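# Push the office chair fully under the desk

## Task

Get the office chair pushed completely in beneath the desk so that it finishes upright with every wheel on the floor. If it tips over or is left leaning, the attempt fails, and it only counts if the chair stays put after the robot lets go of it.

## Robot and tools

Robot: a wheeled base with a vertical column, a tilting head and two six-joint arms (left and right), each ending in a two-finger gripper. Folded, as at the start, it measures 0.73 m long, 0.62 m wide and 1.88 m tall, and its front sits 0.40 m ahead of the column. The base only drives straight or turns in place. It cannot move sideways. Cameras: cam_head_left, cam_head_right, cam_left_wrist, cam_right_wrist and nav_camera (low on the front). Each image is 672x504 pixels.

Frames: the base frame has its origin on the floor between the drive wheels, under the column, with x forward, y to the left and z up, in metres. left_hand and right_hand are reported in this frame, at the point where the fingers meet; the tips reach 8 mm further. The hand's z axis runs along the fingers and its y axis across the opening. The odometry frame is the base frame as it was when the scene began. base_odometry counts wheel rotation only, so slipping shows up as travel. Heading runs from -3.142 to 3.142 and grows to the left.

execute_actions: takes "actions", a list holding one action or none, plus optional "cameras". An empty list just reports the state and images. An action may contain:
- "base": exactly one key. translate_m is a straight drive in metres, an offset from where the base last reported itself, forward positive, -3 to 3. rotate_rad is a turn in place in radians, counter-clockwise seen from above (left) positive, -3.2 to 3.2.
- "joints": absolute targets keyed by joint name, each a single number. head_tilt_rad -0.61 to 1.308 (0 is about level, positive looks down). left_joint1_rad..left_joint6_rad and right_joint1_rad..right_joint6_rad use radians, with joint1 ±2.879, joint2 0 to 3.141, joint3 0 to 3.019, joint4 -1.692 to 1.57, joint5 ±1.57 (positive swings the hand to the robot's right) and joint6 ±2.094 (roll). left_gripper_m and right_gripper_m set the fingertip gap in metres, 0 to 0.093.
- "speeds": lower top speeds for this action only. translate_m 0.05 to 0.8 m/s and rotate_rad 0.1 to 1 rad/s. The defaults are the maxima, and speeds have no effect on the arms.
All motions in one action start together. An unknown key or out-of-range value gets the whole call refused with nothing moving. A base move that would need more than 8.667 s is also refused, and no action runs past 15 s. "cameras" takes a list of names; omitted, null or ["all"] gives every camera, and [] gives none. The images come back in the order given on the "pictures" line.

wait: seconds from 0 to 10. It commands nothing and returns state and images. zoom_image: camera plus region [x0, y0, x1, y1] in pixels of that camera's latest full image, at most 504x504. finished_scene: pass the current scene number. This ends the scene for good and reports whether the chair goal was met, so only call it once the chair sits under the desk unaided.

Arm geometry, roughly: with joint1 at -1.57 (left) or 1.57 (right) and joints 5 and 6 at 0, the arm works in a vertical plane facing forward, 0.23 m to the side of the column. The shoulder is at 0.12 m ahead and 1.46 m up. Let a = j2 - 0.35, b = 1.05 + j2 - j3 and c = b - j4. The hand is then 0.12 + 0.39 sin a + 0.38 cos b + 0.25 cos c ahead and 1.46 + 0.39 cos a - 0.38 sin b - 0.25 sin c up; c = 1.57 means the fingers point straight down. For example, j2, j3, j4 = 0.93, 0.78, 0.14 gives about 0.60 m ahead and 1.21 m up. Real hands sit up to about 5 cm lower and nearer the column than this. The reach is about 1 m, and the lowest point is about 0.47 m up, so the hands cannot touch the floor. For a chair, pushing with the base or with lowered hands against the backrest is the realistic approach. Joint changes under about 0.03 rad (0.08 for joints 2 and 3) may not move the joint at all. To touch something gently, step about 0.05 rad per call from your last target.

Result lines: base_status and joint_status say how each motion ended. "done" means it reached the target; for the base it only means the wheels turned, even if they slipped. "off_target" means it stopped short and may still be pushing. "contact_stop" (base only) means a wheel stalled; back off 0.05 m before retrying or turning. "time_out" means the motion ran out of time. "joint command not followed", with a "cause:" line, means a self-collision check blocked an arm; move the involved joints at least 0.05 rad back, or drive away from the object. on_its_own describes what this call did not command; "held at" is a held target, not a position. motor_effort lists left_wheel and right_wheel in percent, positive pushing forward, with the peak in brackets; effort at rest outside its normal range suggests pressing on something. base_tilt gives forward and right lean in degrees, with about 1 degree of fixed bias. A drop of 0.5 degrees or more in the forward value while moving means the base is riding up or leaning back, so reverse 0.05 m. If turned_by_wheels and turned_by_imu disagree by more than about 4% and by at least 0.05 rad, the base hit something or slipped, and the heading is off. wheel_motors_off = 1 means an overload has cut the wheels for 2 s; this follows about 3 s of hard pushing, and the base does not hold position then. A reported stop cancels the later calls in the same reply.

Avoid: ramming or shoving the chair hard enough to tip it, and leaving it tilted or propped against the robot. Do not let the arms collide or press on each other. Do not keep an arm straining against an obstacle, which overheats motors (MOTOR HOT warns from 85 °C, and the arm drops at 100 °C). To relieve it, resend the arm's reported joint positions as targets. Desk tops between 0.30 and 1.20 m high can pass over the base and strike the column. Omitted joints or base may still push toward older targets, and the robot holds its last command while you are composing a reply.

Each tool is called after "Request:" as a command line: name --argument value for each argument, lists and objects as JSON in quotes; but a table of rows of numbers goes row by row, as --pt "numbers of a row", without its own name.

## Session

Request:
execute_actions --actions '[{"joints":{"head_tilt_rad":0.6}}]'

Scene clock: 0.73 s.
Joint torques (N m, as the arm reports them, + toward a larger angle): left_arm=[ 0.22 -5.   -0.84 -1.31  0.04  0.09] | right_arm=[-1.13 -8.84 -1.05 -1.16  0.03  0.08]
base_odometry: x=+0.000 y=+0.000 heading=+0.000 (m, m, rad; odometry frame)
turned_by_wheels: +0.000 (rad since the last result)
turned_by_imu: +0.000 (rad since the last result)
base_tilt: forward=+0.4 right=-0.1 (deg)
base_status: not commanded
joint_positions: head_tilt_rad=+0.618 left_joint1_rad=-1.571 left_joint2_rad=+0.904 left_joint3_rad=+0.388 left_joint4_rad=-0.940 left_joint5_rad=+0.040 left_joint6_rad=+0.050 left_gripper_m=+0.095 right_joint1_rad=+1.593 right_joint2_rad=+0.864 right_joint3_rad=+0.397 right_joint4_rad=-0.999 right_joint5_rad=-0.007 right_joint6_rad=+0.062 right_gripper_m=+0.094
joint_status: all done
wheel_motors_off: 0
motor_effort: left_wheel=-2(1) right_wheel=+3(5) (%)
left_hand: x=+0.1332 y=+0.2176 z=+1.2544 quat_wxyz=(+0.449, -0.013, -0.893, +0.029) (m; base frame)
right_hand: x=+0.1373 y=-0.2200 z=+1.2647 quat_wxyz=(+0.454, -0.020, -0.891, +0.005) (m; base frame)
pictures: cam_head_left, cam_head_right, cam_left_wrist, cam_right_wrist, nav_camera
camera_calibration (this result's frames):
cam_head_left: T_world_to_cam=[[-0.0889584, -0.99434, 0.0580942, -0.0514168], [-0.663295, 0.0156283, -0.748195, 1.18291], [0.743052, -0.105092, -0.660931, 0.913198], [0, 0, 0, 1]] pos_world=[0.10149, 0.026357, 1.49159]
cam_head_right: T_world_to_cam=[[-0.105237, -0.992819, 0.0568914, -0.108277], [-0.667386, 0.0280976, -0.744182, 1.18257], [0.737239, -0.116284, -0.66555, 0.915884], [0, 0, 0, 1]] pos_world=[0.10261, -0.0342242, 1.49577]
cam_left_wrist: T_world_to_cam=[[-0.00196551, -0.998131, 0.0610725, 0.1403], [-0.0282496, 0.0611037, 0.997732, -1.25347], [-0.999599, 0.000235775, -0.0283169, 0.287117], [0, 0, 0, 1]] pos_world=[0.251867, 0.216562, 1.25018]
cam_right_wrist: T_world_to_cam=[[-0.0116921, -0.99954, 0.0279944, -0.258442], [0.0026282, 0.0279655, 0.999605, -1.25542], [-0.999928, 0.0117611, 0.00230002, 0.260785], [0, 0, 0, 1]] pos_world=[0.261044, -0.226282, 1.26156]
Images, in order (width x height): cam_head_left 672x504, cam_head_right 672x504, cam_left_wrist 672x504, cam_right_wrist 672x504, nav_camera 672x504.

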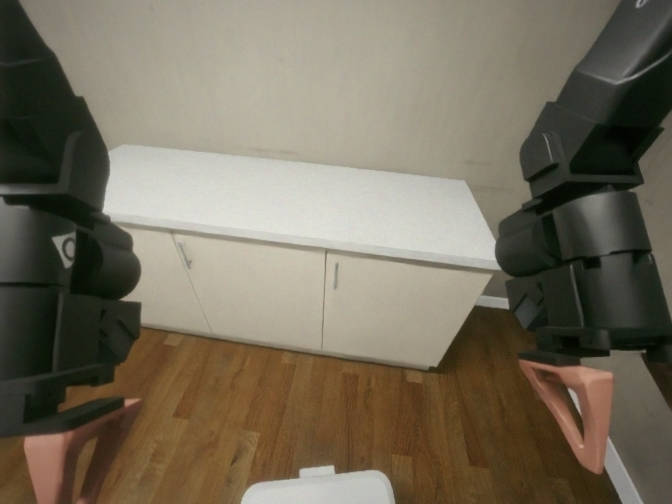

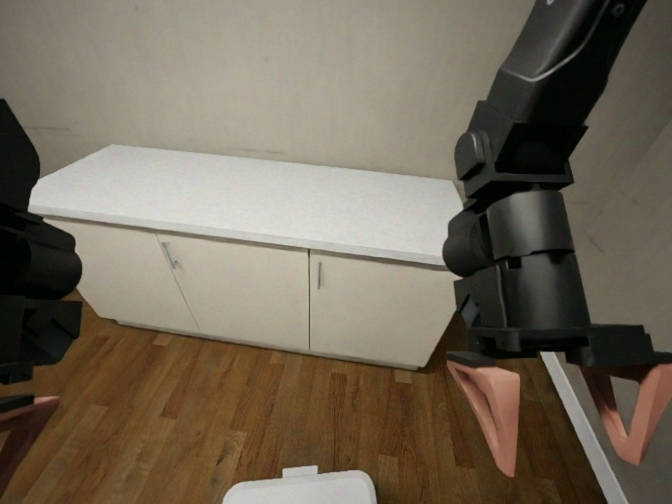

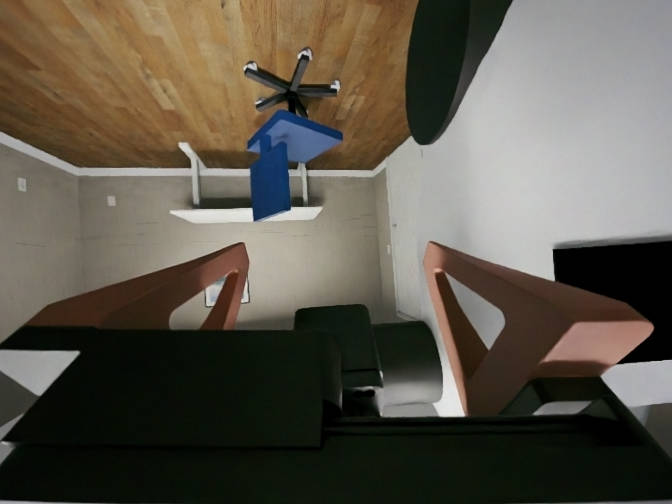

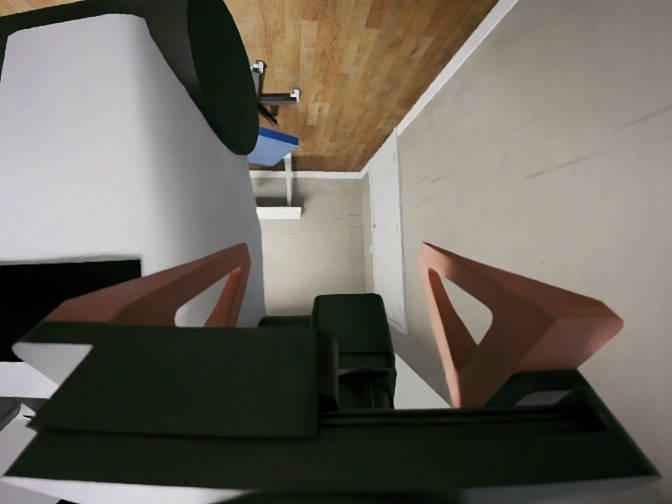

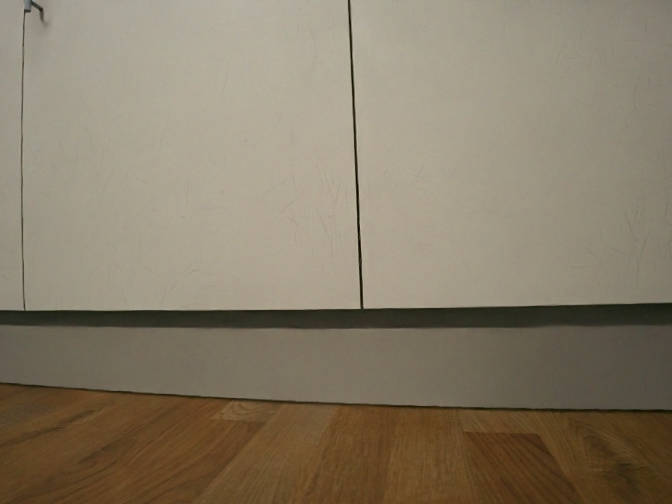

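Request:
execute_actions --actions '[{"base":{"rotate_rad":2.83}}]' --cameras '[]'

Request:
execute_actions --actions '[{"joints":{"left_joint1_rad":-1.66,"left_joint2_rad":2.15,"left_joint3_rad":1.8,"left_joint4_rad":0.4,"left_gripper_m":0,"right_joint1_rad":1.3,"right_joint2_rad":2.15,"right_joint3_rad":1.8,"right_joint4_rad":0.4,"right_gripper_m":0}}]' --cameras '["cam_head_left","nav_camera"]'

Scene clock: 9.30 s.
Joint torques (N m, as the arm reports them, + toward a larger angle): left_arm=[ 0.71 -5.36 -1.01 -1.4   0.09  0.07] | right_arm=[-1.38 -8.85 -1.22 -1.12  0.02  0.06]
base_odometry: x=+0.000 y=+0.000 heading=+2.829 (m, m, rad; odometry frame)
turned_by_wheels: +2.829 (rad since the last result)
turned_by_imu: +2.806 (rad since the last result)
base_tilt: forward=+0.5 right=+0.0 (deg)
base_status: done
joint_positions: head_tilt_rad=+0.618 left_joint1_rad=-1.571 left_joint2_rad=+0.904 left_joint3_rad=+0.388 left_joint4_rad=-0.940 left_joint5_rad=+0.040 left_joint6_rad=+0.050 left_gripper_m=+0.095 right_joint1_rad=+1.593 right_joint2_rad=+0.864 right_joint3_rad=+0.397 right_joint4_rad=-0.999 right_joint5_rad=-0.007 right_joint6_rad=+0.062 right_gripper_m=+0.094
joint_status: not commanded
wheel_motors_off: 0
motor_effort: left_wheel=-3(26) right_wheel=+3(45) (%)
left_hand: x=+0.1332 y=+0.2176 z=+1.2544 quat_wxyz=(+0.449, -0.013, -0.893, +0.029) (m; base frame)
right_hand: x=+0.1373 y=-0.2200 z=+1.2647 quat_wxyz=(+0.454, -0.020, -0.891, +0.005) (m; base frame)
pictures: none
No camera images: the call's "cameras" was empty. Leave "cameras" out to get every camera's image.

Scene clock: 11.10 s.
Joint torques (N m, as the arm reports them, + toward a larger angle): left_arm=[ -1.59 -15.16   2.83   1.53   0.12   0.1 ] | right_arm=[ -6.42 -23.19   3.62   2.06   0.24   0.09]
base_odometry: x=+0.000 y=+0.000 heading=+2.829 (m, m, rad; odometry frame)
turned_by_wheels: +0.000 (rad since the last result)
turned_by_imu: -0.001 (rad since the last result)
base_tilt: forward=+0.5 right=+0.0 (deg)
base_status: not commanded
joint_positions: head_tilt_rad=+0.618 left_joint1_rad=-1.660 left_joint2_rad=+2.155 left_joint3_rad=+1.791 left_joint4_rad=+0.381 left_joint5_rad=+0.040 left_joint6_rad=+0.050 left_gripper_m=+0.001 right_joint1_rad=+1.299 right_joint2_rad=+2.155 right_joint3_rad=+1.789 right_joint4_rad=+0.386 right_joint5_rad=-0.007 right_joint6_rad=+0.062 right_gripper_m=+0.000
joint_status: all done
wheel_motors_off: 0
motor_effort: left_wheel=-8(7) right_wheel=+6(7) (%)
left_hand: x=+0.6830 y=+0.1383 z=+0.7813 quat_wxyz=(-0.268, -0.040, -0.961, +0.056) (m; base frame)
right_hand: x=+0.6685 y=-0.4636 z=+0.8058 quat_wxyz=(-0.270, -0.063, -0.953, +0.120) (m; base frame)
pictures: cam_head_left, nav_camera
camera_calibration (this result's frames):
cam_head_left: T_world_to_cam=[[-0.0889684, -0.99434, 0.0580788, -0.0513926], [-0.663166, 0.0156283, -0.748309, 1.18308], [0.743166, -0.105092, -0.660803, 0.912995], [0, 0, 0, 1]] pos_world=[0.101498, 0.026357, 1.4916]
Images, in order (width x height): cam_head_left 672x504, nav_camera 672x504.

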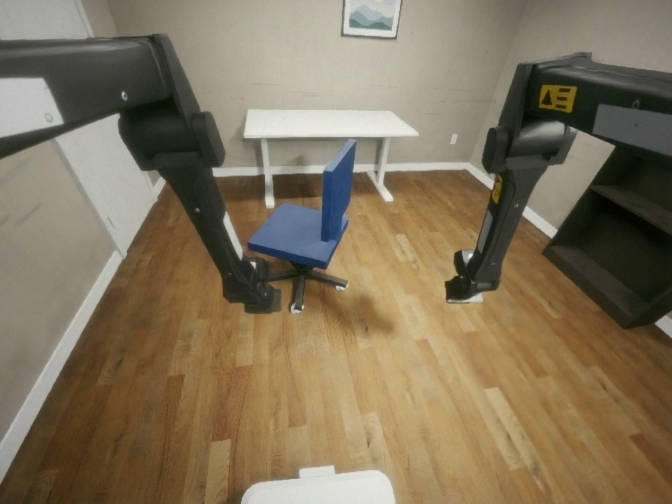

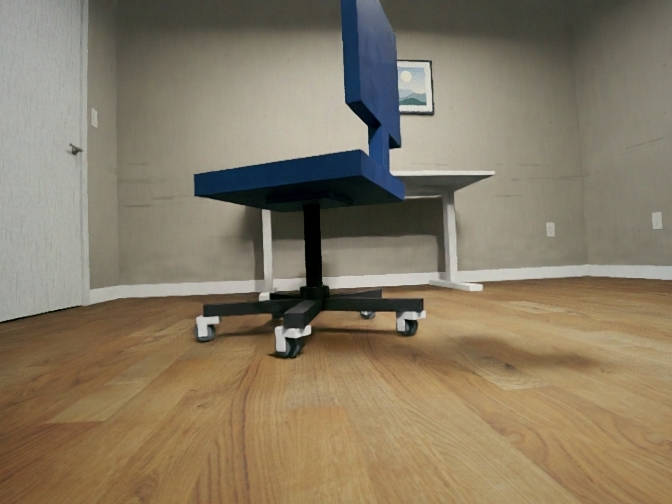

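Request:
execute_actions --actions '[{"base":{"translate_m":0.7},"speeds":{"translate_m":0.4},"joints":{"left_joint1_rad":-1.2,"right_joint1_rad":1.57,"head_tilt_rad":0.8}}]' --cameras '["cam_head_left"]'

Request:
execute_actions --actions '[{"base":{"rotate_rad":0.45},"speeds":{"rotate_rad":0.15}}]' --cameras '["cam_head_left","nav_camera"]'

Scene clock: 20.93 s.
Joint torques (N m, as the arm reports them, + toward a larger angle): left_arm=[  7.24 -15.48   3.     1.51  -0.19   0.08] | right_arm=[ -1.09 -23.24   3.41   2.04   0.05   0.07]
base_odometry: x=-0.666 y=+0.215 heading=+2.829 (m, m, rad; odometry frame)
turned_by_wheels: +0.000 (rad since the last result)
turned_by_imu: -0.002 (rad since the last result)
base_tilt: forward=+0.5 right=-0.1 (deg)
base_status: done
joint_positions: head_tilt_rad=+0.802 left_joint1_rad=-1.211 left_joint2_rad=+2.153 left_joint3_rad=+1.793 left_joint4_rad=+0.381 left_joint5_rad=+0.040 left_joint6_rad=+0.050 left_gripper_m=+0.001 right_joint1_rad=+1.559 right_joint2_rad=+2.155 right_joint3_rad=+1.792 right_joint4_rad=+0.386 right_joint5_rad=-0.007 right_joint6_rad=+0.062 right_gripper_m=+0.000
joint_status: all done
wheel_motors_off: 0
motor_effort: left_wheel=-1(61) right_wheel=-1(60) (%)
left_hand: x=+0.6598 y=+0.5317 z=+0.8260 quat_wxyz=(-0.261, +0.016, -0.952, -0.161) (m; base frame)
right_hand: x=+0.6865 y=-0.2343 z=+0.7782 quat_wxyz=(-0.270, -0.030, -0.962, -0.006) (m; base frame)
pictures: cam_head_left
camera_calibration (this result's frames):
cam_head_left: T_world_to_cam=[[-0.0767737, -0.99434, 0.0734461, -0.0756679], [-0.789441, 0.0156283, -0.613627, 0.981981], [0.609006, -0.105092, -0.786173, 1.11277], [0, 0, 0, 1]] pos_world=[0.0917219, 0.026357, 1.48296]
Images, in order (width x height): cam_head_left 672x504.

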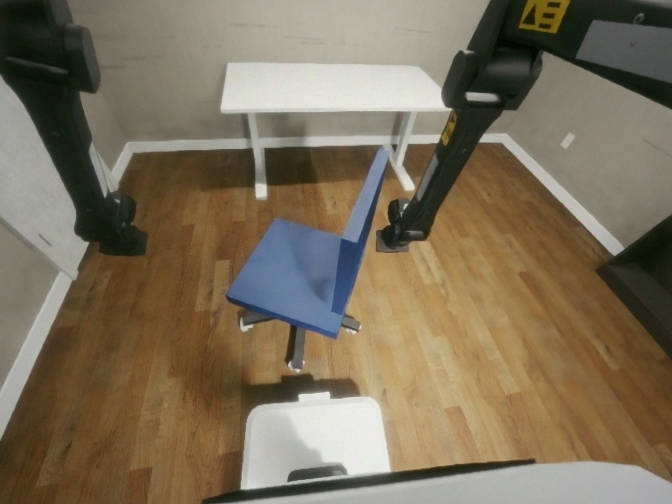

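Scene clock: 24.70 s.
Joint torques (N m, as the arm reports them, + toward a larger angle): left_arm=[  6.5  -15.3    2.93   1.52  -0.2    0.07] | right_arm=[ -0.74 -23.33   4.54   2.04  -0.12  -0.15]
base_odometry: x=-0.666 y=+0.215 heading=-3.005 (m, m, rad; odometry frame)
turned_by_wheels: +0.449 (rad since the last result)
turned_by_imu: +0.439 (rad since the last result)
base_tilt: forward=+0.4 right=-0.1 (deg)
base_status: done
joint_positions: head_tilt_rad=+0.802 left_joint1_rad=-1.203 left_joint2_rad=+2.152 left_joint3_rad=+1.793 left_joint4_rad=+0.381 left_joint5_rad=+0.040 left_joint6_rad=+0.050 left_gripper_m=+0.001 right_joint1_rad=+1.554 right_joint2_rad=+2.158 right_joint3_rad=+1.777 right_joint4_rad=+0.386 right_joint5_rad=-0.004 right_joint6_rad=+0.086 right_gripper_m=+0.000
joint_status: not commanded
wheel_motors_off: 0
motor_effort: left_wheel=-4(51) right_wheel=+4(47) (%)
left_hand: x=+0.6596 y=+0.5380 z=+0.8289 quat_wxyz=(-0.262, +0.017, -0.951, -0.165) (m; base frame)
right_hand: x=+0.6756 y=-0.2399 z=+0.7738 quat_wxyz=(-0.261, -0.043, -0.964, -0.005) (m; base frame)
pictures: cam_head_left, nav_camera
camera_calibration (this result's frames):
cam_head_left: T_world_to_cam=[[-0.0767737, -0.99434, 0.0734461, -0.0756679], [-0.789441, 0.0156283, -0.613627, 0.981981], [0.609006, -0.105092, -0.786173, 1.11277], [0, 0, 0, 1]] pos_world=[0.0917219, 0.026357, 1.48296]
Images, in order (width x height): cam_head_left 672x504, nav_camera 672x504.

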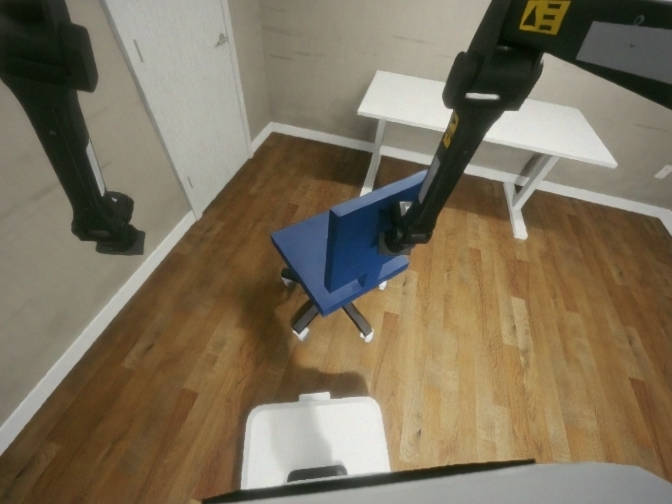

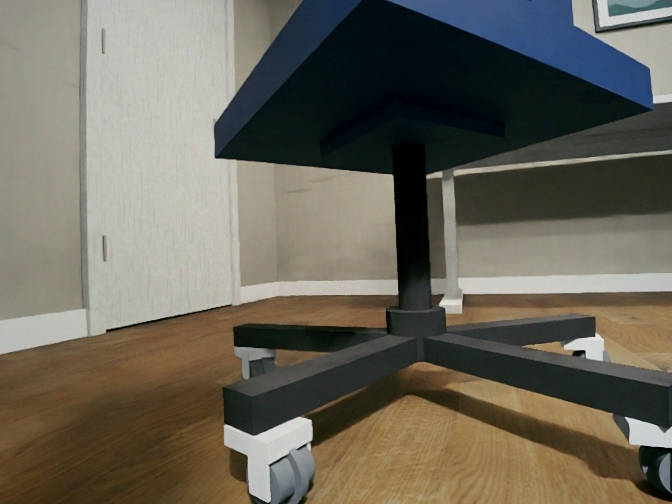

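Request:
execute_actions --actions '[{"base":{"translate_m":-0.17}}]' --cameras '[]'

Request:
execute_actions --actions '[{"joints":{"right_joint1_rad":1.72}}]' --cameras '[]'

Request:
execute_actions --actions '[{"base":{"translate_m":0.1},"speeds":{"translate_m":0.1}}]' --cameras '[]'

Request:
execute_actions --actions '[{"base":{"translate_m":0.08},"speeds":{"translate_m":0.1},"joints":{"right_joint1_rad":1.8}}]' --cameras '[]'

Request:
execute_actions --actions '[{"base":{"translate_m":0.08},"speeds":{"translate_m":0.1},"joints":{"right_joint1_rad":1.87}}]' --cameras '["cam_head_left","nav_camera"]'

Scene clock: 42.07 s.
Joint torques (N m, as the arm reports them, + toward a larger angle): left_arm=[  6.46 -15.5    2.98   1.57  -0.2    0.06] | right_arm=[ -1.1  -23.32   3.39   1.99  -0.04  -0.04]
base_odometry: x=-0.498 y=+0.238 heading=-3.004 (m, m, rad; odometry frame)
turned_by_wheels: +0.001 (rad since the last result)
turned_by_imu: -0.001 (rad since the last result)
base_tilt: forward=+0.4 right=+0.0 (deg)
base_status: done
joint_positions: head_tilt_rad=+0.803 left_joint1_rad=-1.203 left_joint2_rad=+2.152 left_joint3_rad=+1.792 left_joint4_rad=+0.381 left_joint5_rad=+0.040 left_joint6_rad=+0.050 left_gripper_m=+0.001 right_joint1_rad=+1.560 right_joint2_rad=+2.157 right_joint3_rad=+1.792 right_joint4_rad=+0.386 right_joint5_rad=-0.006 right_joint6_rad=+0.074 right_gripper_m=+0.000
joint_status: not commanded
wheel_motors_off: 0
motor_effort: left_wheel=+1(59) right_wheel=+0(46) (%)
left_hand: x=+0.6587 y=+0.5380 z=+0.8285 quat_wxyz=(-0.261, +0.017, -0.951, -0.165) (m; base frame)
right_hand: x=+0.6850 y=-0.2342 z=+0.7769 quat_wxyz=(-0.269, -0.036, -0.963, -0.007) (m; base frame)
pictures: none
No camera images: the call's "cameras" was empty. Leave "cameras" out to get every camera's image.

Scene clock: 43.33 s.
Joint torques (N m, as the arm reports them, + toward a larger angle): left_arm=[  6.94 -15.32   2.82   1.65  -0.18   0.03] | right_arm=[  1.1  -23.7    3.4    2.06  -0.01  -0.02]
base_odometry: x=-0.498 y=+0.238 heading=-3.004 (m, m, rad; odometry frame)
turned_by_wheels: +0.000 (rad since the last result)
turned_by_imu: +0.000 (rad since the last result)
base_tilt: forward=+0.5 right=+0.0 (deg)
base_status: not commanded
joint_positions: head_tilt_rad=+0.803 left_joint1_rad=-1.203 left_joint2_rad=+2.152 left_joint3_rad=+1.792 left_joint4_rad=+0.381 left_joint5_rad=+0.040 left_joint6_rad=+0.050 left_gripper_m=+0.001 right_joint1_rad=+1.721 right_joint2_rad=+2.157 right_joint3_rad=+1.792 right_joint4_rad=+0.386 right_joint5_rad=-0.008 right_joint6_rad=+0.072 right_gripper_m=+0.000
joint_status: all done
wheel_motors_off: 0
motor_effort: left_wheel=+0(1) right_wheel=-1(2) (%)
left_hand: x=+0.6587 y=+0.5380 z=+0.8285 quat_wxyz=(-0.261, +0.017, -0.951, -0.165) (m; base frame)
right_hand: x=+0.6799 y=-0.0905 z=+0.7857 quat_wxyz=(-0.265, -0.015, -0.960, -0.086) (m; base frame)
pictures: none
No camera images: the call's "cameras" was empty. Leave "cameras" out to get every camera's image.

Scene clock: 45.10 s.
Joint torques (N m, as the arm reports them, + toward a larger angle): left_arm=[  6.72 -15.35   2.83   1.5   -0.18   0.05] | right_arm=[  1.05 -23.88   3.67   1.97  -0.06  -0.02]
base_odometry: x=-0.597 y=+0.225 heading=-3.006 (m, m, rad; odometry frame)
turned_by_wheels: -0.002 (rad since the last result)
turned_by_imu: -0.003 (rad since the last result)
base_tilt: forward=+0.5 right=+0.0 (deg)
base_status: done
joint_positions: head_tilt_rad=+0.803 left_joint1_rad=-1.203 left_joint2_rad=+2.151 left_joint3_rad=+1.794 left_joint4_rad=+0.381 left_joint5_rad=+0.040 left_joint6_rad=+0.050 left_gripper_m=+0.001 right_joint1_rad=+1.721 right_joint2_rad=+2.158 right_joint3_rad=+1.788 right_joint4_rad=+0.386 right_joint5_rad=-0.008 right_joint6_rad=+0.073 right_gripper_m=+0.000
joint_status: not commanded
wheel_motors_off: 0
motor_effort: left_wheel=+0(48) right_wheel=+0(38) (%)
left_hand: x=+0.6606 y=+0.5381 z=+0.8293 quat_wxyz=(-0.262, +0.016, -0.951, -0.165) (m; base frame)
right_hand: x=+0.6772 y=-0.0910 z=+0.7846 quat_wxyz=(-0.263, -0.015, -0.961, -0.086) (m; base frame)
pictures: none
No camera images: the call's "cameras" was empty. Leave "cameras" out to get every camera's image.

Scene clock: 46.67 s.
Joint torques (N m, as the arm reports them, + toward a larger angle): left_arm=[  7.06 -15.47   2.81   1.59  -0.22   0.06] | right_arm=[  2.   -24.93   4.35   2.03  -0.02   0.14]
base_odometry: x=-0.676 y=+0.214 heading=-3.006 (m, m, rad; odometry frame)
turned_by_wheels: -0.001 (rad since the last result)
turned_by_imu: -0.001 (rad since the last result)
base_tilt: forward=+0.5 right=+0.0 (deg)
base_status: done
joint_positions: head_tilt_rad=+0.803 left_joint1_rad=-1.203 left_joint2_rad=+2.151 left_joint3_rad=+1.794 left_joint4_rad=+0.381 left_joint5_rad=+0.040 left_joint6_rad=+0.050 left_gripper_m=+0.001 right_joint1_rad=+1.813 right_joint2_rad=+2.176 right_joint3_rad=+1.778 right_joint4_rad=+0.386 right_joint5_rad=-0.010 right_joint6_rad=+0.049 right_gripper_m=+0.000
joint_status: all done
wheel_motors_off: 0
motor_effort: left_wheel=+0(27) right_wheel=+3(64) (%)
left_hand: x=+0.6605 y=+0.5384 z=+0.8294 quat_wxyz=(-0.262, +0.016, -0.951, -0.165) (m; base frame)
right_hand: x=+0.6507 y=-0.0099 z=+0.7869 quat_wxyz=(-0.248, +0.010, -0.960, -0.127) (m; base frame)
pictures: none
No camera images: the call's "cameras" was empty. Leave "cameras" out to get every camera's image.

Scene clock: 48.43 s.
Joint torques (N m, as the arm reports them, + toward a larger angle): left_arm=[  6.34 -15.12   2.9    1.54  -0.19   0.08] | right_arm=[  1.44 -26.27   5.48   1.98   0.1    0.26]
base_odometry: x=-0.755 y=+0.203 heading=-3.005 (m, m, rad; odometry frame)
turned_by_wheels: +0.001 (rad since the last result)
turned_by_imu: +0.000 (rad since the last result)
base_tilt: forward=+0.5 right=+0.0 (deg)
base_status: done
joint_positions: head_tilt_rad=+0.803 left_joint1_rad=-1.203 left_joint2_rad=+2.151 left_joint3_rad=+1.795 left_joint4_rad=+0.381 left_joint5_rad=+0.040 left_joint6_rad=+0.050 left_gripper_m=+0.001 right_joint1_rad=+1.915 right_joint2_rad=+2.202 right_joint3_rad=+1.762 right_joint4_rad=+0.384 right_joint5_rad=-0.013 right_joint6_rad=+0.037 right_gripper_m=+0.000
joint_status: all done
wheel_motors_off: 0
motor_effort: left_wheel=+1(38) right_wheel=+1(55) (%)
left_hand: x=+0.6612 y=+0.5384 z=+0.8298 quat_wxyz=(-0.263, +0.016, -0.950, -0.165) (m; base frame)
right_hand: x=+0.6095 y=+0.0772 z=+0.7935 quat_wxyz=(-0.225, +0.033, -0.958, -0.175) (m; base frame)
pictures: cam_head_left, nav_camera
camera_calibration (this result's frames):
cam_head_left: T_world_to_cam=[[-0.0767163, -0.99434, 0.073506, -0.075763], [-0.78992, 0.0156283, -0.61301, 0.981055], [0.608392, -0.105092, -0.786648, 1.11354], [0, 0, 0, 1]] pos_world=[0.0916774, 0.026357, 1.48293]
Images, in order (width x height): cam_head_left 672x504, nav_camera 672x504.

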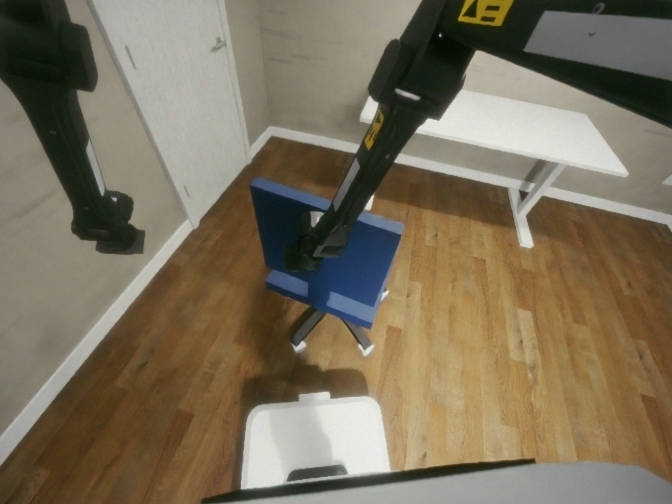

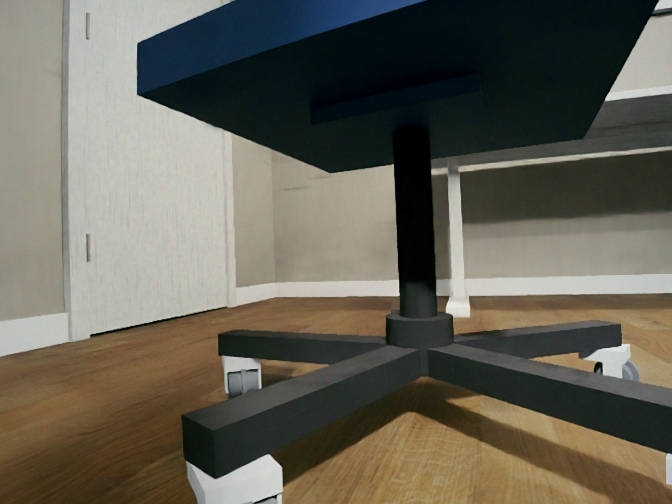

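Request:
execute_actions --actions '[{"base":{"translate_m":-0.2}}]' --cameras '[]'

Request:
execute_actions --actions '[{"joints":{"right_joint1_rad":1.2,"left_joint1_rad":-1.66,"left_joint3_rad":2.0,"left_joint4_rad":0.3}}]' --cameras '[]'

Request:
execute_actions --actions '[{"base":{"translate_m":0.25},"speeds":{"translate_m":0.1}}]' --cameras '["cam_head_left"]'

Request:
execute_actions --actions '[{"base":{"rotate_rad":-0.45},"speeds":{"rotate_rad":0.15}}]' --cameras '["cam_head_left","nav_camera"]'

Scene clock: 58.97 s.
Joint torques (N m, as the arm reports them, + toward a larger angle): left_arm=[  6.78 -15.08   3.01   1.53  -0.21   0.07] | right_arm=[  3.35 -22.57   3.29   1.95  -0.12   0.15]
base_odometry: x=-0.557 y=+0.230 heading=-3.005 (m, m, rad; odometry frame)
turned_by_wheels: +0.001 (rad since the last result)
turned_by_imu: -0.001 (rad since the last result)
base_tilt: forward=+0.5 right=-0.1 (deg)
base_status: done
joint_positions: head_tilt_rad=+0.803 left_joint1_rad=-1.203 left_joint2_rad=+2.151 left_joint3_rad=+1.793 left_joint4_rad=+0.381 left_joint5_rad=+0.040 left_joint6_rad=+0.050 left_gripper_m=+0.001 right_joint1_rad=+1.876 right_joint2_rad=+2.148 right_joint3_rad=+1.796 right_joint4_rad=+0.389 right_joint5_rad=-0.008 right_joint6_rad=+0.051 right_gripper_m=+0.000
joint_status: not commanded
wheel_motors_off: 0
motor_effort: left_wheel=+1(62) right_wheel=-1(37) (%)
left_hand: x=+0.6598 y=+0.5383 z=+0.8292 quat_wxyz=(-0.262, +0.017, -0.951, -0.165) (m; base frame)
right_hand: x=+0.6735 y=+0.0431 z=+0.8190 quat_wxyz=(-0.269, +0.013, -0.950, -0.158) (m; base frame)
pictures: none
No camera images: the call's "cameras" was empty. Leave "cameras" out to get every camera's image.

Scene clock: 60.90 s.
Joint torques (N m, as the arm reports them, + toward a larger angle): left_arm=[ -0.99 -17.69   4.     0.84   0.11   0.13] | right_arm=[ -9.07 -22.38   3.13   1.96   0.33   0.16]
base_odometry: x=-0.557 y=+0.230 heading=-3.005 (m, m, rad; odometry frame)
turned_by_wheels: +0.000 (rad since the last result)
turned_by_imu: -0.001 (rad since the last result)
base_tilt: forward=+0.4 right=-0.1 (deg)
base_status: not commanded
joint_positions: head_tilt_rad=+0.803 left_joint1_rad=-1.658 left_joint2_rad=+2.147 left_joint3_rad=+1.998 left_joint4_rad=+0.308 left_joint5_rad=+0.040 left_joint6_rad=+0.050 left_gripper_m=+0.001 right_joint1_rad=+1.214 right_joint2_rad=+2.148 right_joint3_rad=+1.796 right_joint4_rad=+0.389 right_joint5_rad=-0.008 right_joint6_rad=+0.055 right_gripper_m=+0.000
joint_status: all done
wheel_motors_off: 0
motor_effort: left_wheel=-1(11) right_wheel=-1(8) (%)
left_hand: x=+0.7911 y=+0.1390 z=+0.8255 quat_wxyz=(-0.335, -0.038, -0.940, +0.053) (m; base frame)
right_hand: x=+0.6663 y=-0.5351 z=+0.8315 quat_wxyz=(-0.277, -0.068, -0.945, +0.161) (m; base frame)
pictures: none
No camera images: the call's "cameras" was empty. Leave "cameras" out to get every camera's image.

Scene clock: 64.23 s.
Joint torques (N m, as the arm reports them, + toward a larger angle): left_arm=[ -2.45 -17.67   4.87   0.75   0.33   0.25] | right_arm=[ -8.6  -22.96   3.43   1.87   0.32   0.16]
base_odometry: x=-0.805 y=+0.196 heading=-3.004 (m, m, rad; odometry frame)
turned_by_wheels: +0.001 (rad since the last result)
turned_by_imu: -0.001 (rad since the last result)
base_tilt: forward=+0.4 right=+0.1 (deg)
base_status: done
joint_positions: head_tilt_rad=+0.803 left_joint1_rad=-1.633 left_joint2_rad=+2.153 left_joint3_rad=+1.983 left_joint4_rad=+0.308 left_joint5_rad=+0.035 left_joint6_rad=+0.038 left_gripper_m=+0.001 right_joint1_rad=+1.213 right_joint2_rad=+2.148 right_joint3_rad=+1.796 right_joint4_rad=+0.389 right_joint5_rad=-0.008 right_joint6_rad=+0.055 right_gripper_m=+0.000
joint_status: not commanded
wheel_motors_off: 0
motor_effort: left_wheel=+0(30) right_wheel=+0(48) (%)
left_hand: x=+0.7803 y=+0.1618 z=+0.8158 quat_wxyz=(-0.325, -0.030, -0.944, +0.041) (m; base frame)
right_hand: x=+0.6664 y=-0.5360 z=+0.8320 quat_wxyz=(-0.277, -0.068, -0.945, +0.162) (m; base frame)
pictures: cam_head_left
camera_calibration (this result's frames):
cam_head_left: T_world_to_cam=[[-0.076714, -0.99434, 0.0735084, -0.0757669], [-0.78994, 0.0156283, -0.612985, 0.981018], [0.608367, -0.105092, -0.786667, 1.11357], [0, 0, 0, 1]] pos_world=[0.0916756, 0.026357, 1.48293]
Images, in order (width x height): cam_head_left 672x504.

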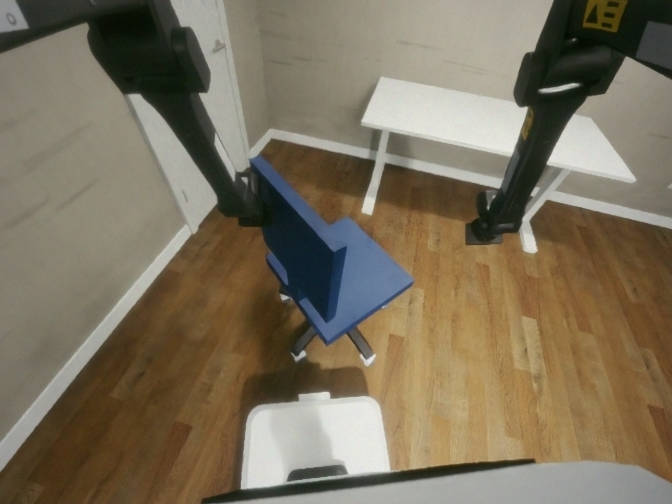

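Scene clock: 68.00 s.
Joint torques (N m, as the arm reports them, + toward a larger angle): left_arm=[ -2.47 -16.95   4.95   0.8    0.39   0.37] | right_arm=[ -8.69 -22.29   3.25   1.95   0.31   0.15]
base_odometry: x=-0.805 y=+0.196 heading=+2.830 (m, m, rad; odometry frame)
turned_by_wheels: -0.449 (rad since the last result)
turned_by_imu: -0.443 (rad since the last result)
base_tilt: forward=+0.5 right=+0.0 (deg)
base_status: done
joint_positions: head_tilt_rad=+0.803 left_joint1_rad=-1.635 left_joint2_rad=+2.153 left_joint3_rad=+1.983 left_joint4_rad=+0.308 left_joint5_rad=+0.034 left_joint6_rad=+0.025 left_gripper_m=+0.001 right_joint1_rad=+1.205 right_joint2_rad=+2.148 right_joint3_rad=+1.796 right_joint4_rad=+0.389 right_joint5_rad=-0.008 right_joint6_rad=+0.055 right_gripper_m=+0.000
joint_status: not commanded
wheel_motors_off: 0
motor_effort: left_wheel=+6(39) right_wheel=-6(53) (%)
left_hand: x=+0.7800 y=+0.1609 z=+0.8156 quat_wxyz=(-0.325, -0.024, -0.944, +0.043) (m; base frame)
right_hand: x=+0.6652 y=-0.5423 z=+0.8341 quat_wxyz=(-0.277, -0.069, -0.944, +0.165) (m; base frame)
pictures: cam_head_left, nav_camera
camera_calibration (this result's frames):
cam_head_left: T_world_to_cam=[[-0.0767141, -0.99434, 0.0735084, -0.0757668], [-0.789939, 0.0156283, -0.612986, 0.981018], [0.608367, -0.105092, -0.786667, 1.11357], [0, 0, 0, 1]] pos_world=[0.0916756, 0.026357, 1.48293]
Images, in order (width x height): cam_head_left 672x504, nav_camera 672x504.

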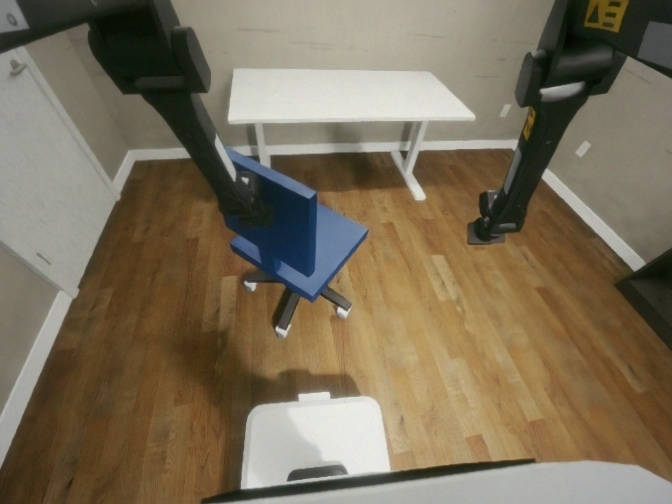

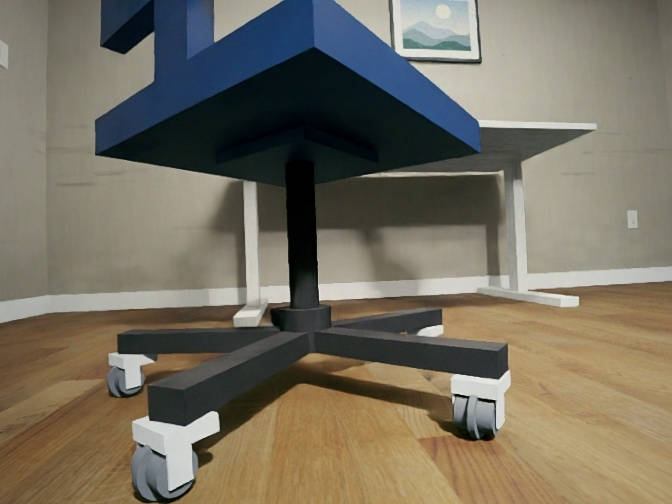

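Request:
execute_actions --actions '[{"joints":{"left_joint1_rad":-1.51}}]' --cameras '[]'

Request:
execute_actions --actions '[{"base":{"translate_m":0.25},"speeds":{"translate_m":0.1}}]' --cameras '["cam_head_left"]'

Request:
execute_actions --actions '[{"base":{"rotate_rad":-0.5},"speeds":{"rotate_rad":0.15}}]' --cameras '["cam_head_left","nav_camera"]'

Scene clock: 78.80 s.
Joint torques (N m, as the arm reports them, + toward a larger angle): left_arm=[  1.33 -17.58   4.9    0.95   0.02   0.2 ] | right_arm=[ -8.6  -22.19   3.32   1.97   0.33   0.16]
base_odometry: x=-0.805 y=+0.196 heading=+2.830 (m, m, rad; odometry frame)
turned_by_wheels: +0.000 (rad since the last result)
turned_by_imu: -0.002 (rad since the last result)
base_tilt: forward=+0.5 right=+0.0 (deg)
base_status: not commanded
joint_positions: head_tilt_rad=+0.803 left_joint1_rad=-1.509 left_joint2_rad=+2.153 left_joint3_rad=+1.983 left_joint4_rad=+0.308 left_joint5_rad=+0.040 left_joint6_rad=+0.041 left_gripper_m=+0.001 right_joint1_rad=+1.205 right_joint2_rad=+2.148 right_joint3_rad=+1.796 right_joint4_rad=+0.389 right_joint5_rad=-0.008 right_joint6_rad=+0.055 right_gripper_m=+0.000
joint_status: all done
wheel_motors_off: 0
motor_effort: left_wheel=+8(6) right_wheel=-8(7) (%)
left_hand: x=+0.7804 y=+0.2736 z=+0.8148 quat_wxyz=(-0.324, -0.020, -0.946, -0.018) (m; base frame)
right_hand: x=+0.6652 y=-0.5423 z=+0.8341 quat_wxyz=(-0.277, -0.069, -0.944, +0.165) (m; base frame)
pictures: none
No camera images: the call's "cameras" was empty. Leave "cameras" out to get every camera's image.

Scene clock: 82.07 s.
Joint torques (N m, as the arm reports them, + toward a larger angle): left_arm=[ -1.42 -18.06   4.83   1.12   0.47   0.26] | right_arm=[ -8.35 -22.03   3.31   1.95   0.35   0.15]
base_odometry: x=-1.043 y=+0.273 heading=+2.830 (m, m, rad; odometry frame)
turned_by_wheels: +0.000 (rad since the last result)
turned_by_imu: -0.002 (rad since the last result)
base_tilt: forward=+0.4 right=+0.0 (deg)
base_status: done
joint_positions: head_tilt_rad=+0.803 left_joint1_rad=-1.451 left_joint2_rad=+2.162 left_joint3_rad=+1.982 left_joint4_rad=+0.304 left_joint5_rad=+0.029 left_joint6_rad=+0.034 left_gripper_m=+0.001 right_joint1_rad=+1.205 right_joint2_rad=+2.148 right_joint3_rad=+1.796 right_joint4_rad=+0.389 right_joint5_rad=-0.008 right_joint6_rad=+0.055 right_gripper_m=+0.000
joint_status: not commanded
wheel_motors_off: 0
motor_effort: left_wheel=+0(54) right_wheel=-1(47) (%)
left_hand: x=+0.7713 y=+0.3285 z=+0.8122 quat_wxyz=(-0.317, -0.009, -0.947, -0.050) (m; base frame)
right_hand: x=+0.6650 y=-0.5423 z=+0.8340 quat_wxyz=(-0.277, -0.069, -0.944, +0.165) (m; base frame)
pictures: cam_head_left
camera_calibration (this result's frames):
cam_head_left: T_world_to_cam=[[-0.076714, -0.99434, 0.0735084, -0.0757669], [-0.78994, 0.0156283, -0.612985, 0.981018], [0.608367, -0.105092, -0.786667, 1.11357], [0, 0, 0, 1]] pos_world=[0.0916756, 0.026357, 1.48293]
Images, in order (width x height): cam_head_left 672x504.

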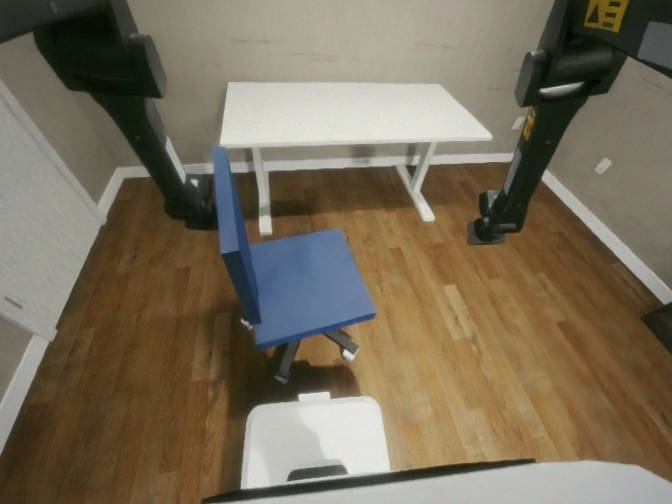

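Scene clock: 86.30 s.
Joint torques (N m, as the arm reports them, + toward a larger angle): left_arm=[  1.13 -18.28   5.04   0.84   0.14   0.27] | right_arm=[ -8.45 -21.98   3.3    1.98   0.33   0.16]
base_odometry: x=-1.043 y=+0.273 heading=+2.331 (m, m, rad; odometry frame)
turned_by_wheels: -0.499 (rad since the last result)
turned_by_imu: -0.491 (rad since the last result)
base_tilt: forward=+0.4 right=+0.0 (deg)
base_status: done
joint_positions: head_tilt_rad=+0.803 left_joint1_rad=-1.496 left_joint2_rad=+2.166 left_joint3_rad=+1.981 left_joint4_rad=+0.304 left_joint5_rad=+0.037 left_joint6_rad=+0.034 left_gripper_m=+0.001 right_joint1_rad=+1.202 right_joint2_rad=+2.148 right_joint3_rad=+1.796 right_joint4_rad=+0.389 right_joint5_rad=-0.008 right_joint6_rad=+0.055 right_gripper_m=+0.000
joint_status: not commanded
wheel_motors_off: 0
motor_effort: left_wheel=+5(56) right_wheel=-5(56) (%)
left_hand: x=+0.7700 y=+0.2858 z=+0.8060 quat_wxyz=(-0.316, -0.014, -0.948, -0.024) (m; base frame)
right_hand: x=+0.6648 y=-0.5448 z=+0.8351 quat_wxyz=(-0.277, -0.069, -0.944, +0.167) (m; base frame)
pictures: cam_head_left, nav_camera
camera_calibration (this result's frames):
cam_head_left: T_world_to_cam=[[-0.076714, -0.99434, 0.0735084, -0.0757669], [-0.78994, 0.0156283, -0.612985, 0.981017], [0.608367, -0.105092, -0.786667, 1.11357], [0, 0, 0, 1]] pos_world=[0.0916756, 0.026357, 1.48293]
Images, in order (width x height): cam_head_left 672x504, nav_camera 672x504.

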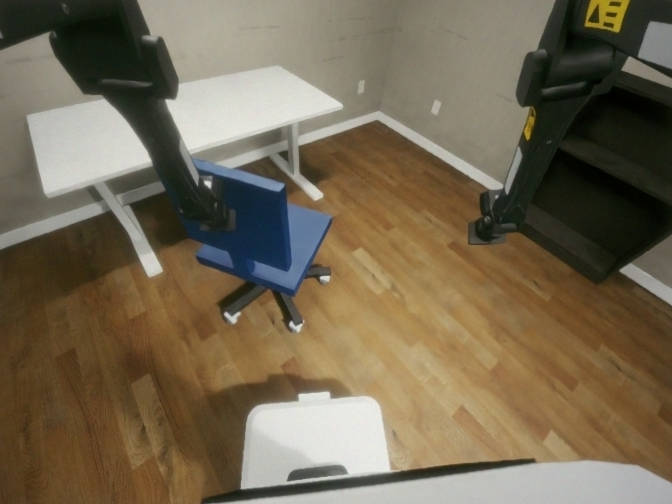

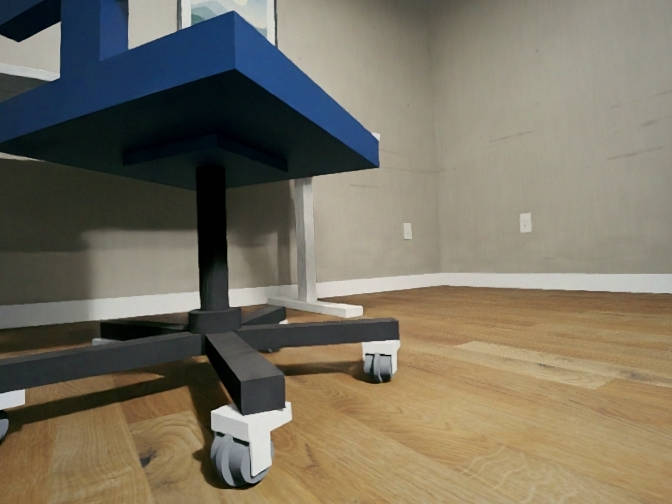

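Request:
execute_actions --actions '[{"base":{"translate_m":-0.1}}]' --cameras '[]'

Request:
execute_actions --actions '[{"joints":{"left_joint1_rad":-1.69}}]' --cameras '[]'

Request:
execute_actions --actions '[{"base":{"translate_m":0.08},"speeds":{"translate_m":0.1}}]' --cameras '[]'

Request:
execute_actions --actions '[{"base":{"translate_m":0.08},"speeds":{"translate_m":0.1},"joints":{"left_joint1_rad":-1.77}}]' --cameras '[]'

Request:
execute_actions --actions '[{"base":{"translate_m":0.1},"speeds":{"translate_m":0.1},"joints":{"left_joint1_rad":-1.85}}]' --cameras '["cam_head_left","nav_camera"]'

Scene clock: 95.80 s.
Joint torques (N m, as the arm reports them, + toward a larger angle): left_arm=[  0.73 -17.52   4.78   0.89   0.15   0.2 ] | right_arm=[ -7.84 -21.9    3.38   1.95   0.32   0.17]
base_odometry: x=-0.974 y=+0.200 heading=+2.331 (m, m, rad; odometry frame)
turned_by_wheels: -0.001 (rad since the last result)
turned_by_imu: -0.003 (rad since the last result)
base_tilt: forward=+0.4 right=+0.0 (deg)
base_status: done
joint_positions: head_tilt_rad=+0.803 left_joint1_rad=-1.500 left_joint2_rad=+2.154 left_joint3_rad=+1.985 left_joint4_rad=+0.304 left_joint5_rad=+0.037 left_joint6_rad=+0.040 left_gripper_m=+0.001 right_joint1_rad=+1.202 right_joint2_rad=+2.148 right_joint3_rad=+1.795 right_joint4_rad=+0.389 right_joint5_rad=-0.008 right_joint6_rad=+0.055 right_gripper_m=+0.000
joint_status: not commanded
wheel_motors_off: 0
motor_effort: left_wheel=+0(44) right_wheel=+0(61) (%)
left_hand: x=+0.7797 y=+0.2824 z=+0.8144 quat_wxyz=(-0.323, -0.018, -0.946, -0.024) (m; base frame)
right_hand: x=+0.6641 y=-0.5448 z=+0.8347 quat_wxyz=(-0.276, -0.069, -0.944, +0.167) (m; base frame)
pictures: none
No camera images: the call's "cameras" was empty. Leave "cameras" out to get every camera's image.

Scene clock: 97.23 s.
Joint torques (N m, as the arm reports them, + toward a larger angle): left_arm=[ -2.19 -17.31   4.79   0.99   0.07   0.17] | right_arm=[ -8.02 -22.28   3.38   1.93   0.34   0.15]
base_odometry: x=-0.974 y=+0.200 heading=+2.330 (m, m, rad; odometry frame)
turned_by_wheels: +0.000 (rad since the last result)
turned_by_imu: -0.001 (rad since the last result)
base_tilt: forward=+0.5 right=+0.1 (deg)
base_status: not commanded
joint_positions: head_tilt_rad=+0.803 left_joint1_rad=-1.683 left_joint2_rad=+2.154 left_joint3_rad=+1.985 left_joint4_rad=+0.304 left_joint5_rad=+0.042 left_joint6_rad=+0.042 left_gripper_m=+0.001 right_joint1_rad=+1.202 right_joint2_rad=+2.148 right_joint3_rad=+1.795 right_joint4_rad=+0.389 right_joint5_rad=-0.008 right_joint6_rad=+0.055 right_gripper_m=+0.000
joint_status: all done
wheel_motors_off: 0
motor_effort: left_wheel=-3(2) right_wheel=+1(1) (%)
left_hand: x=+0.7773 y=+0.1162 z=+0.8185 quat_wxyz=(-0.324, -0.037, -0.943, +0.068) (m; base frame)
right_hand: x=+0.6641 y=-0.5448 z=+0.8347 quat_wxyz=(-0.276, -0.069, -0.944, +0.167) (m; base frame)
pictures: none
No camera images: the call's "cameras" was empty. Leave "cameras" out to get every camera's image.

Scene clock: 98.80 s.
Joint torques (N m, as the arm reports them, + toward a larger angle): left_arm=[ -1.91 -18.01   5.2    0.88   0.06   0.09] | right_arm=[ -8.17 -21.65   3.31   1.97   0.35   0.14]
base_odometry: x=-1.029 y=+0.258 heading=+2.332 (m, m, rad; odometry frame)
turned_by_wheels: +0.001 (rad since the last result)
turned_by_imu: +0.000 (rad since the last result)
base_tilt: forward=+0.5 right=+0.0 (deg)
base_status: done
joint_positions: head_tilt_rad=+0.803 left_joint1_rad=-1.683 left_joint2_rad=+2.161 left_joint3_rad=+1.978 left_joint4_rad=+0.304 left_joint5_rad=+0.042 left_joint6_rad=+0.050 left_gripper_m=+0.001 right_joint1_rad=+1.202 right_joint2_rad=+2.148 right_joint3_rad=+1.796 right_joint4_rad=+0.389 right_joint5_rad=-0.008 right_joint6_rad=+0.055 right_gripper_m=+0.000
joint_status: not commanded
wheel_motors_off: 0
motor_effort: left_wheel=+1(50) right_wheel=-2(32) (%)
left_hand: x=+0.7693 y=+0.1157 z=+0.8124 quat_wxyz=(-0.318, -0.041, -0.945, +0.067) (m; base frame)
right_hand: x=+0.6640 y=-0.5449 z=+0.8346 quat_wxyz=(-0.276, -0.069, -0.944, +0.167) (m; base frame)
pictures: none
No camera images: the call's "cameras" was empty. Leave "cameras" out to get every camera's image.

Scene clock: 100.57 s.
Joint torques (N m, as the arm reports them, + toward a larger angle): left_arm=[ -2.24 -17.9    5.58   0.95   0.02  -0.08] | right_arm=[ -8.32 -21.63   3.34   1.93   0.36   0.14]
base_odometry: x=-1.084 y=+0.316 heading=+2.331 (m, m, rad; odometry frame)
turned_by_wheels: -0.001 (rad since the last result)
turned_by_imu: -0.001 (rad since the last result)
base_tilt: forward=+0.4 right=+0.0 (deg)
base_status: done
joint_positions: head_tilt_rad=+0.803 left_joint1_rad=-1.795 left_joint2_rad=+2.175 left_joint3_rad=+1.969 left_joint4_rad=+0.304 left_joint5_rad=+0.045 left_joint6_rad=+0.068 left_gripper_m=+0.001 right_joint1_rad=+1.202 right_joint2_rad=+2.148 right_joint3_rad=+1.796 right_joint4_rad=+0.389 right_joint5_rad=-0.008 right_joint6_rad=+0.055 right_gripper_m=+0.000
joint_status: all done
wheel_motors_off: 0
motor_effort: left_wheel=+1(64) right_wheel=+0(33) (%)
left_hand: x=+0.7458 y=+0.0143 z=+0.8167 quat_wxyz=(-0.307, -0.062, -0.942, +0.120) (m; base frame)
right_hand: x=+0.6640 y=-0.5449 z=+0.8346 quat_wxyz=(-0.276, -0.069, -0.944, +0.167) (m; base frame)
pictures: none
No camera images: the call's "cameras" was empty. Leave "cameras" out to get every camera's image.

Scene clock: 102.53 s.
Joint torques (N m, as the arm reports them, + toward a larger angle): left_arm=[ -2.06 -18.9    5.81   1.16  -0.07  -0.32] | right_arm=[ -7.99 -22.55   3.41   1.91   0.34   0.15]
base_odometry: x=-1.153 y=+0.389 heading=+2.330 (m, m, rad; odometry frame)
turned_by_wheels: -0.001 (rad since the last result)
turned_by_imu: -0.002 (rad since the last result)
base_tilt: forward=+0.5 right=+0.0 (deg)
base_status: done
joint_positions: head_tilt_rad=+0.803 left_joint1_rad=-1.902 left_joint2_rad=+2.184 left_joint3_rad=+1.965 left_joint4_rad=+0.296 left_joint5_rad=+0.047 left_joint6_rad=+0.091 left_gripper_m=+0.001 right_joint1_rad=+1.202 right_joint2_rad=+2.148 right_joint3_rad=+1.796 right_joint4_rad=+0.389 right_joint5_rad=-0.008 right_joint6_rad=+0.055 right_gripper_m=+0.000
joint_status: left_joint1_rad off_target (ended at -1.902, target -1.850)
wheel_motors_off: 0
motor_effort: left_wheel=-1(39) right_wheel=+1(58) (%)
left_hand: x=+0.7220 y=-0.0804 z=+0.8330 quat_wxyz=(-0.299, -0.086, -0.935, +0.170) (m; base frame)
right_hand: x=+0.6640 y=-0.5449 z=+0.8346 quat_wxyz=(-0.276, -0.069, -0.944, +0.167) (m; base frame)
pictures: cam_head_left, nav_camera
camera_calibration (this result's frames):
cam_head_left: T_world_to_cam=[[-0.0767129, -0.99434, 0.0735096, -0.0757688], [-0.789949, 0.0156283, -0.612973, 0.980999], [0.608355, -0.105092, -0.786677, 1.11358], [0, 0, 0, 1]] pos_world=[0.0916747, 0.026357, 1.48292]
Images, in order (width x height): cam_head_left 672x504, nav_camera 672x504.

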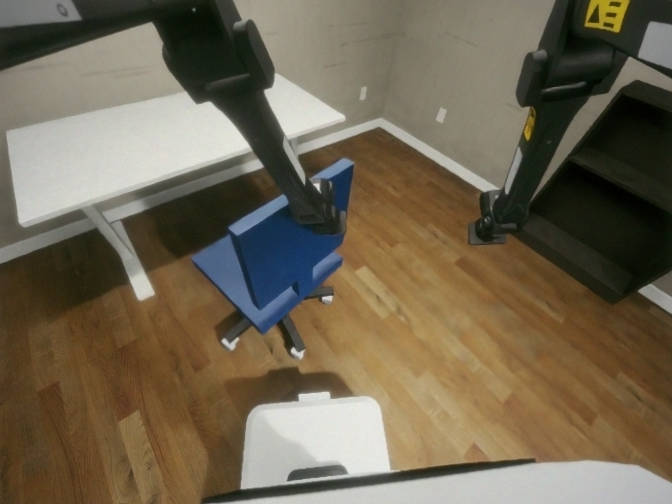

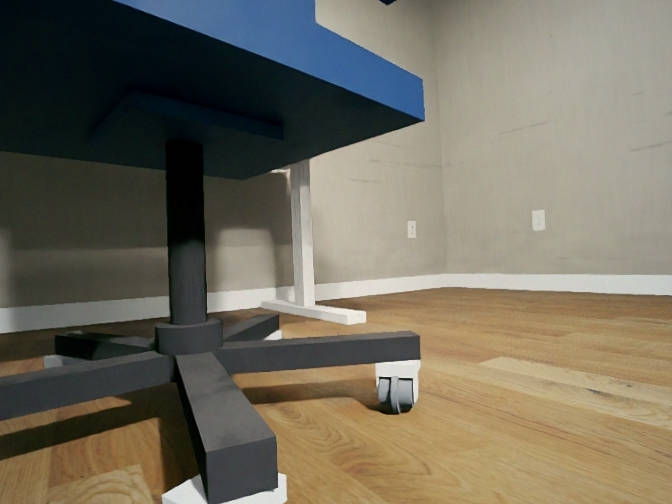

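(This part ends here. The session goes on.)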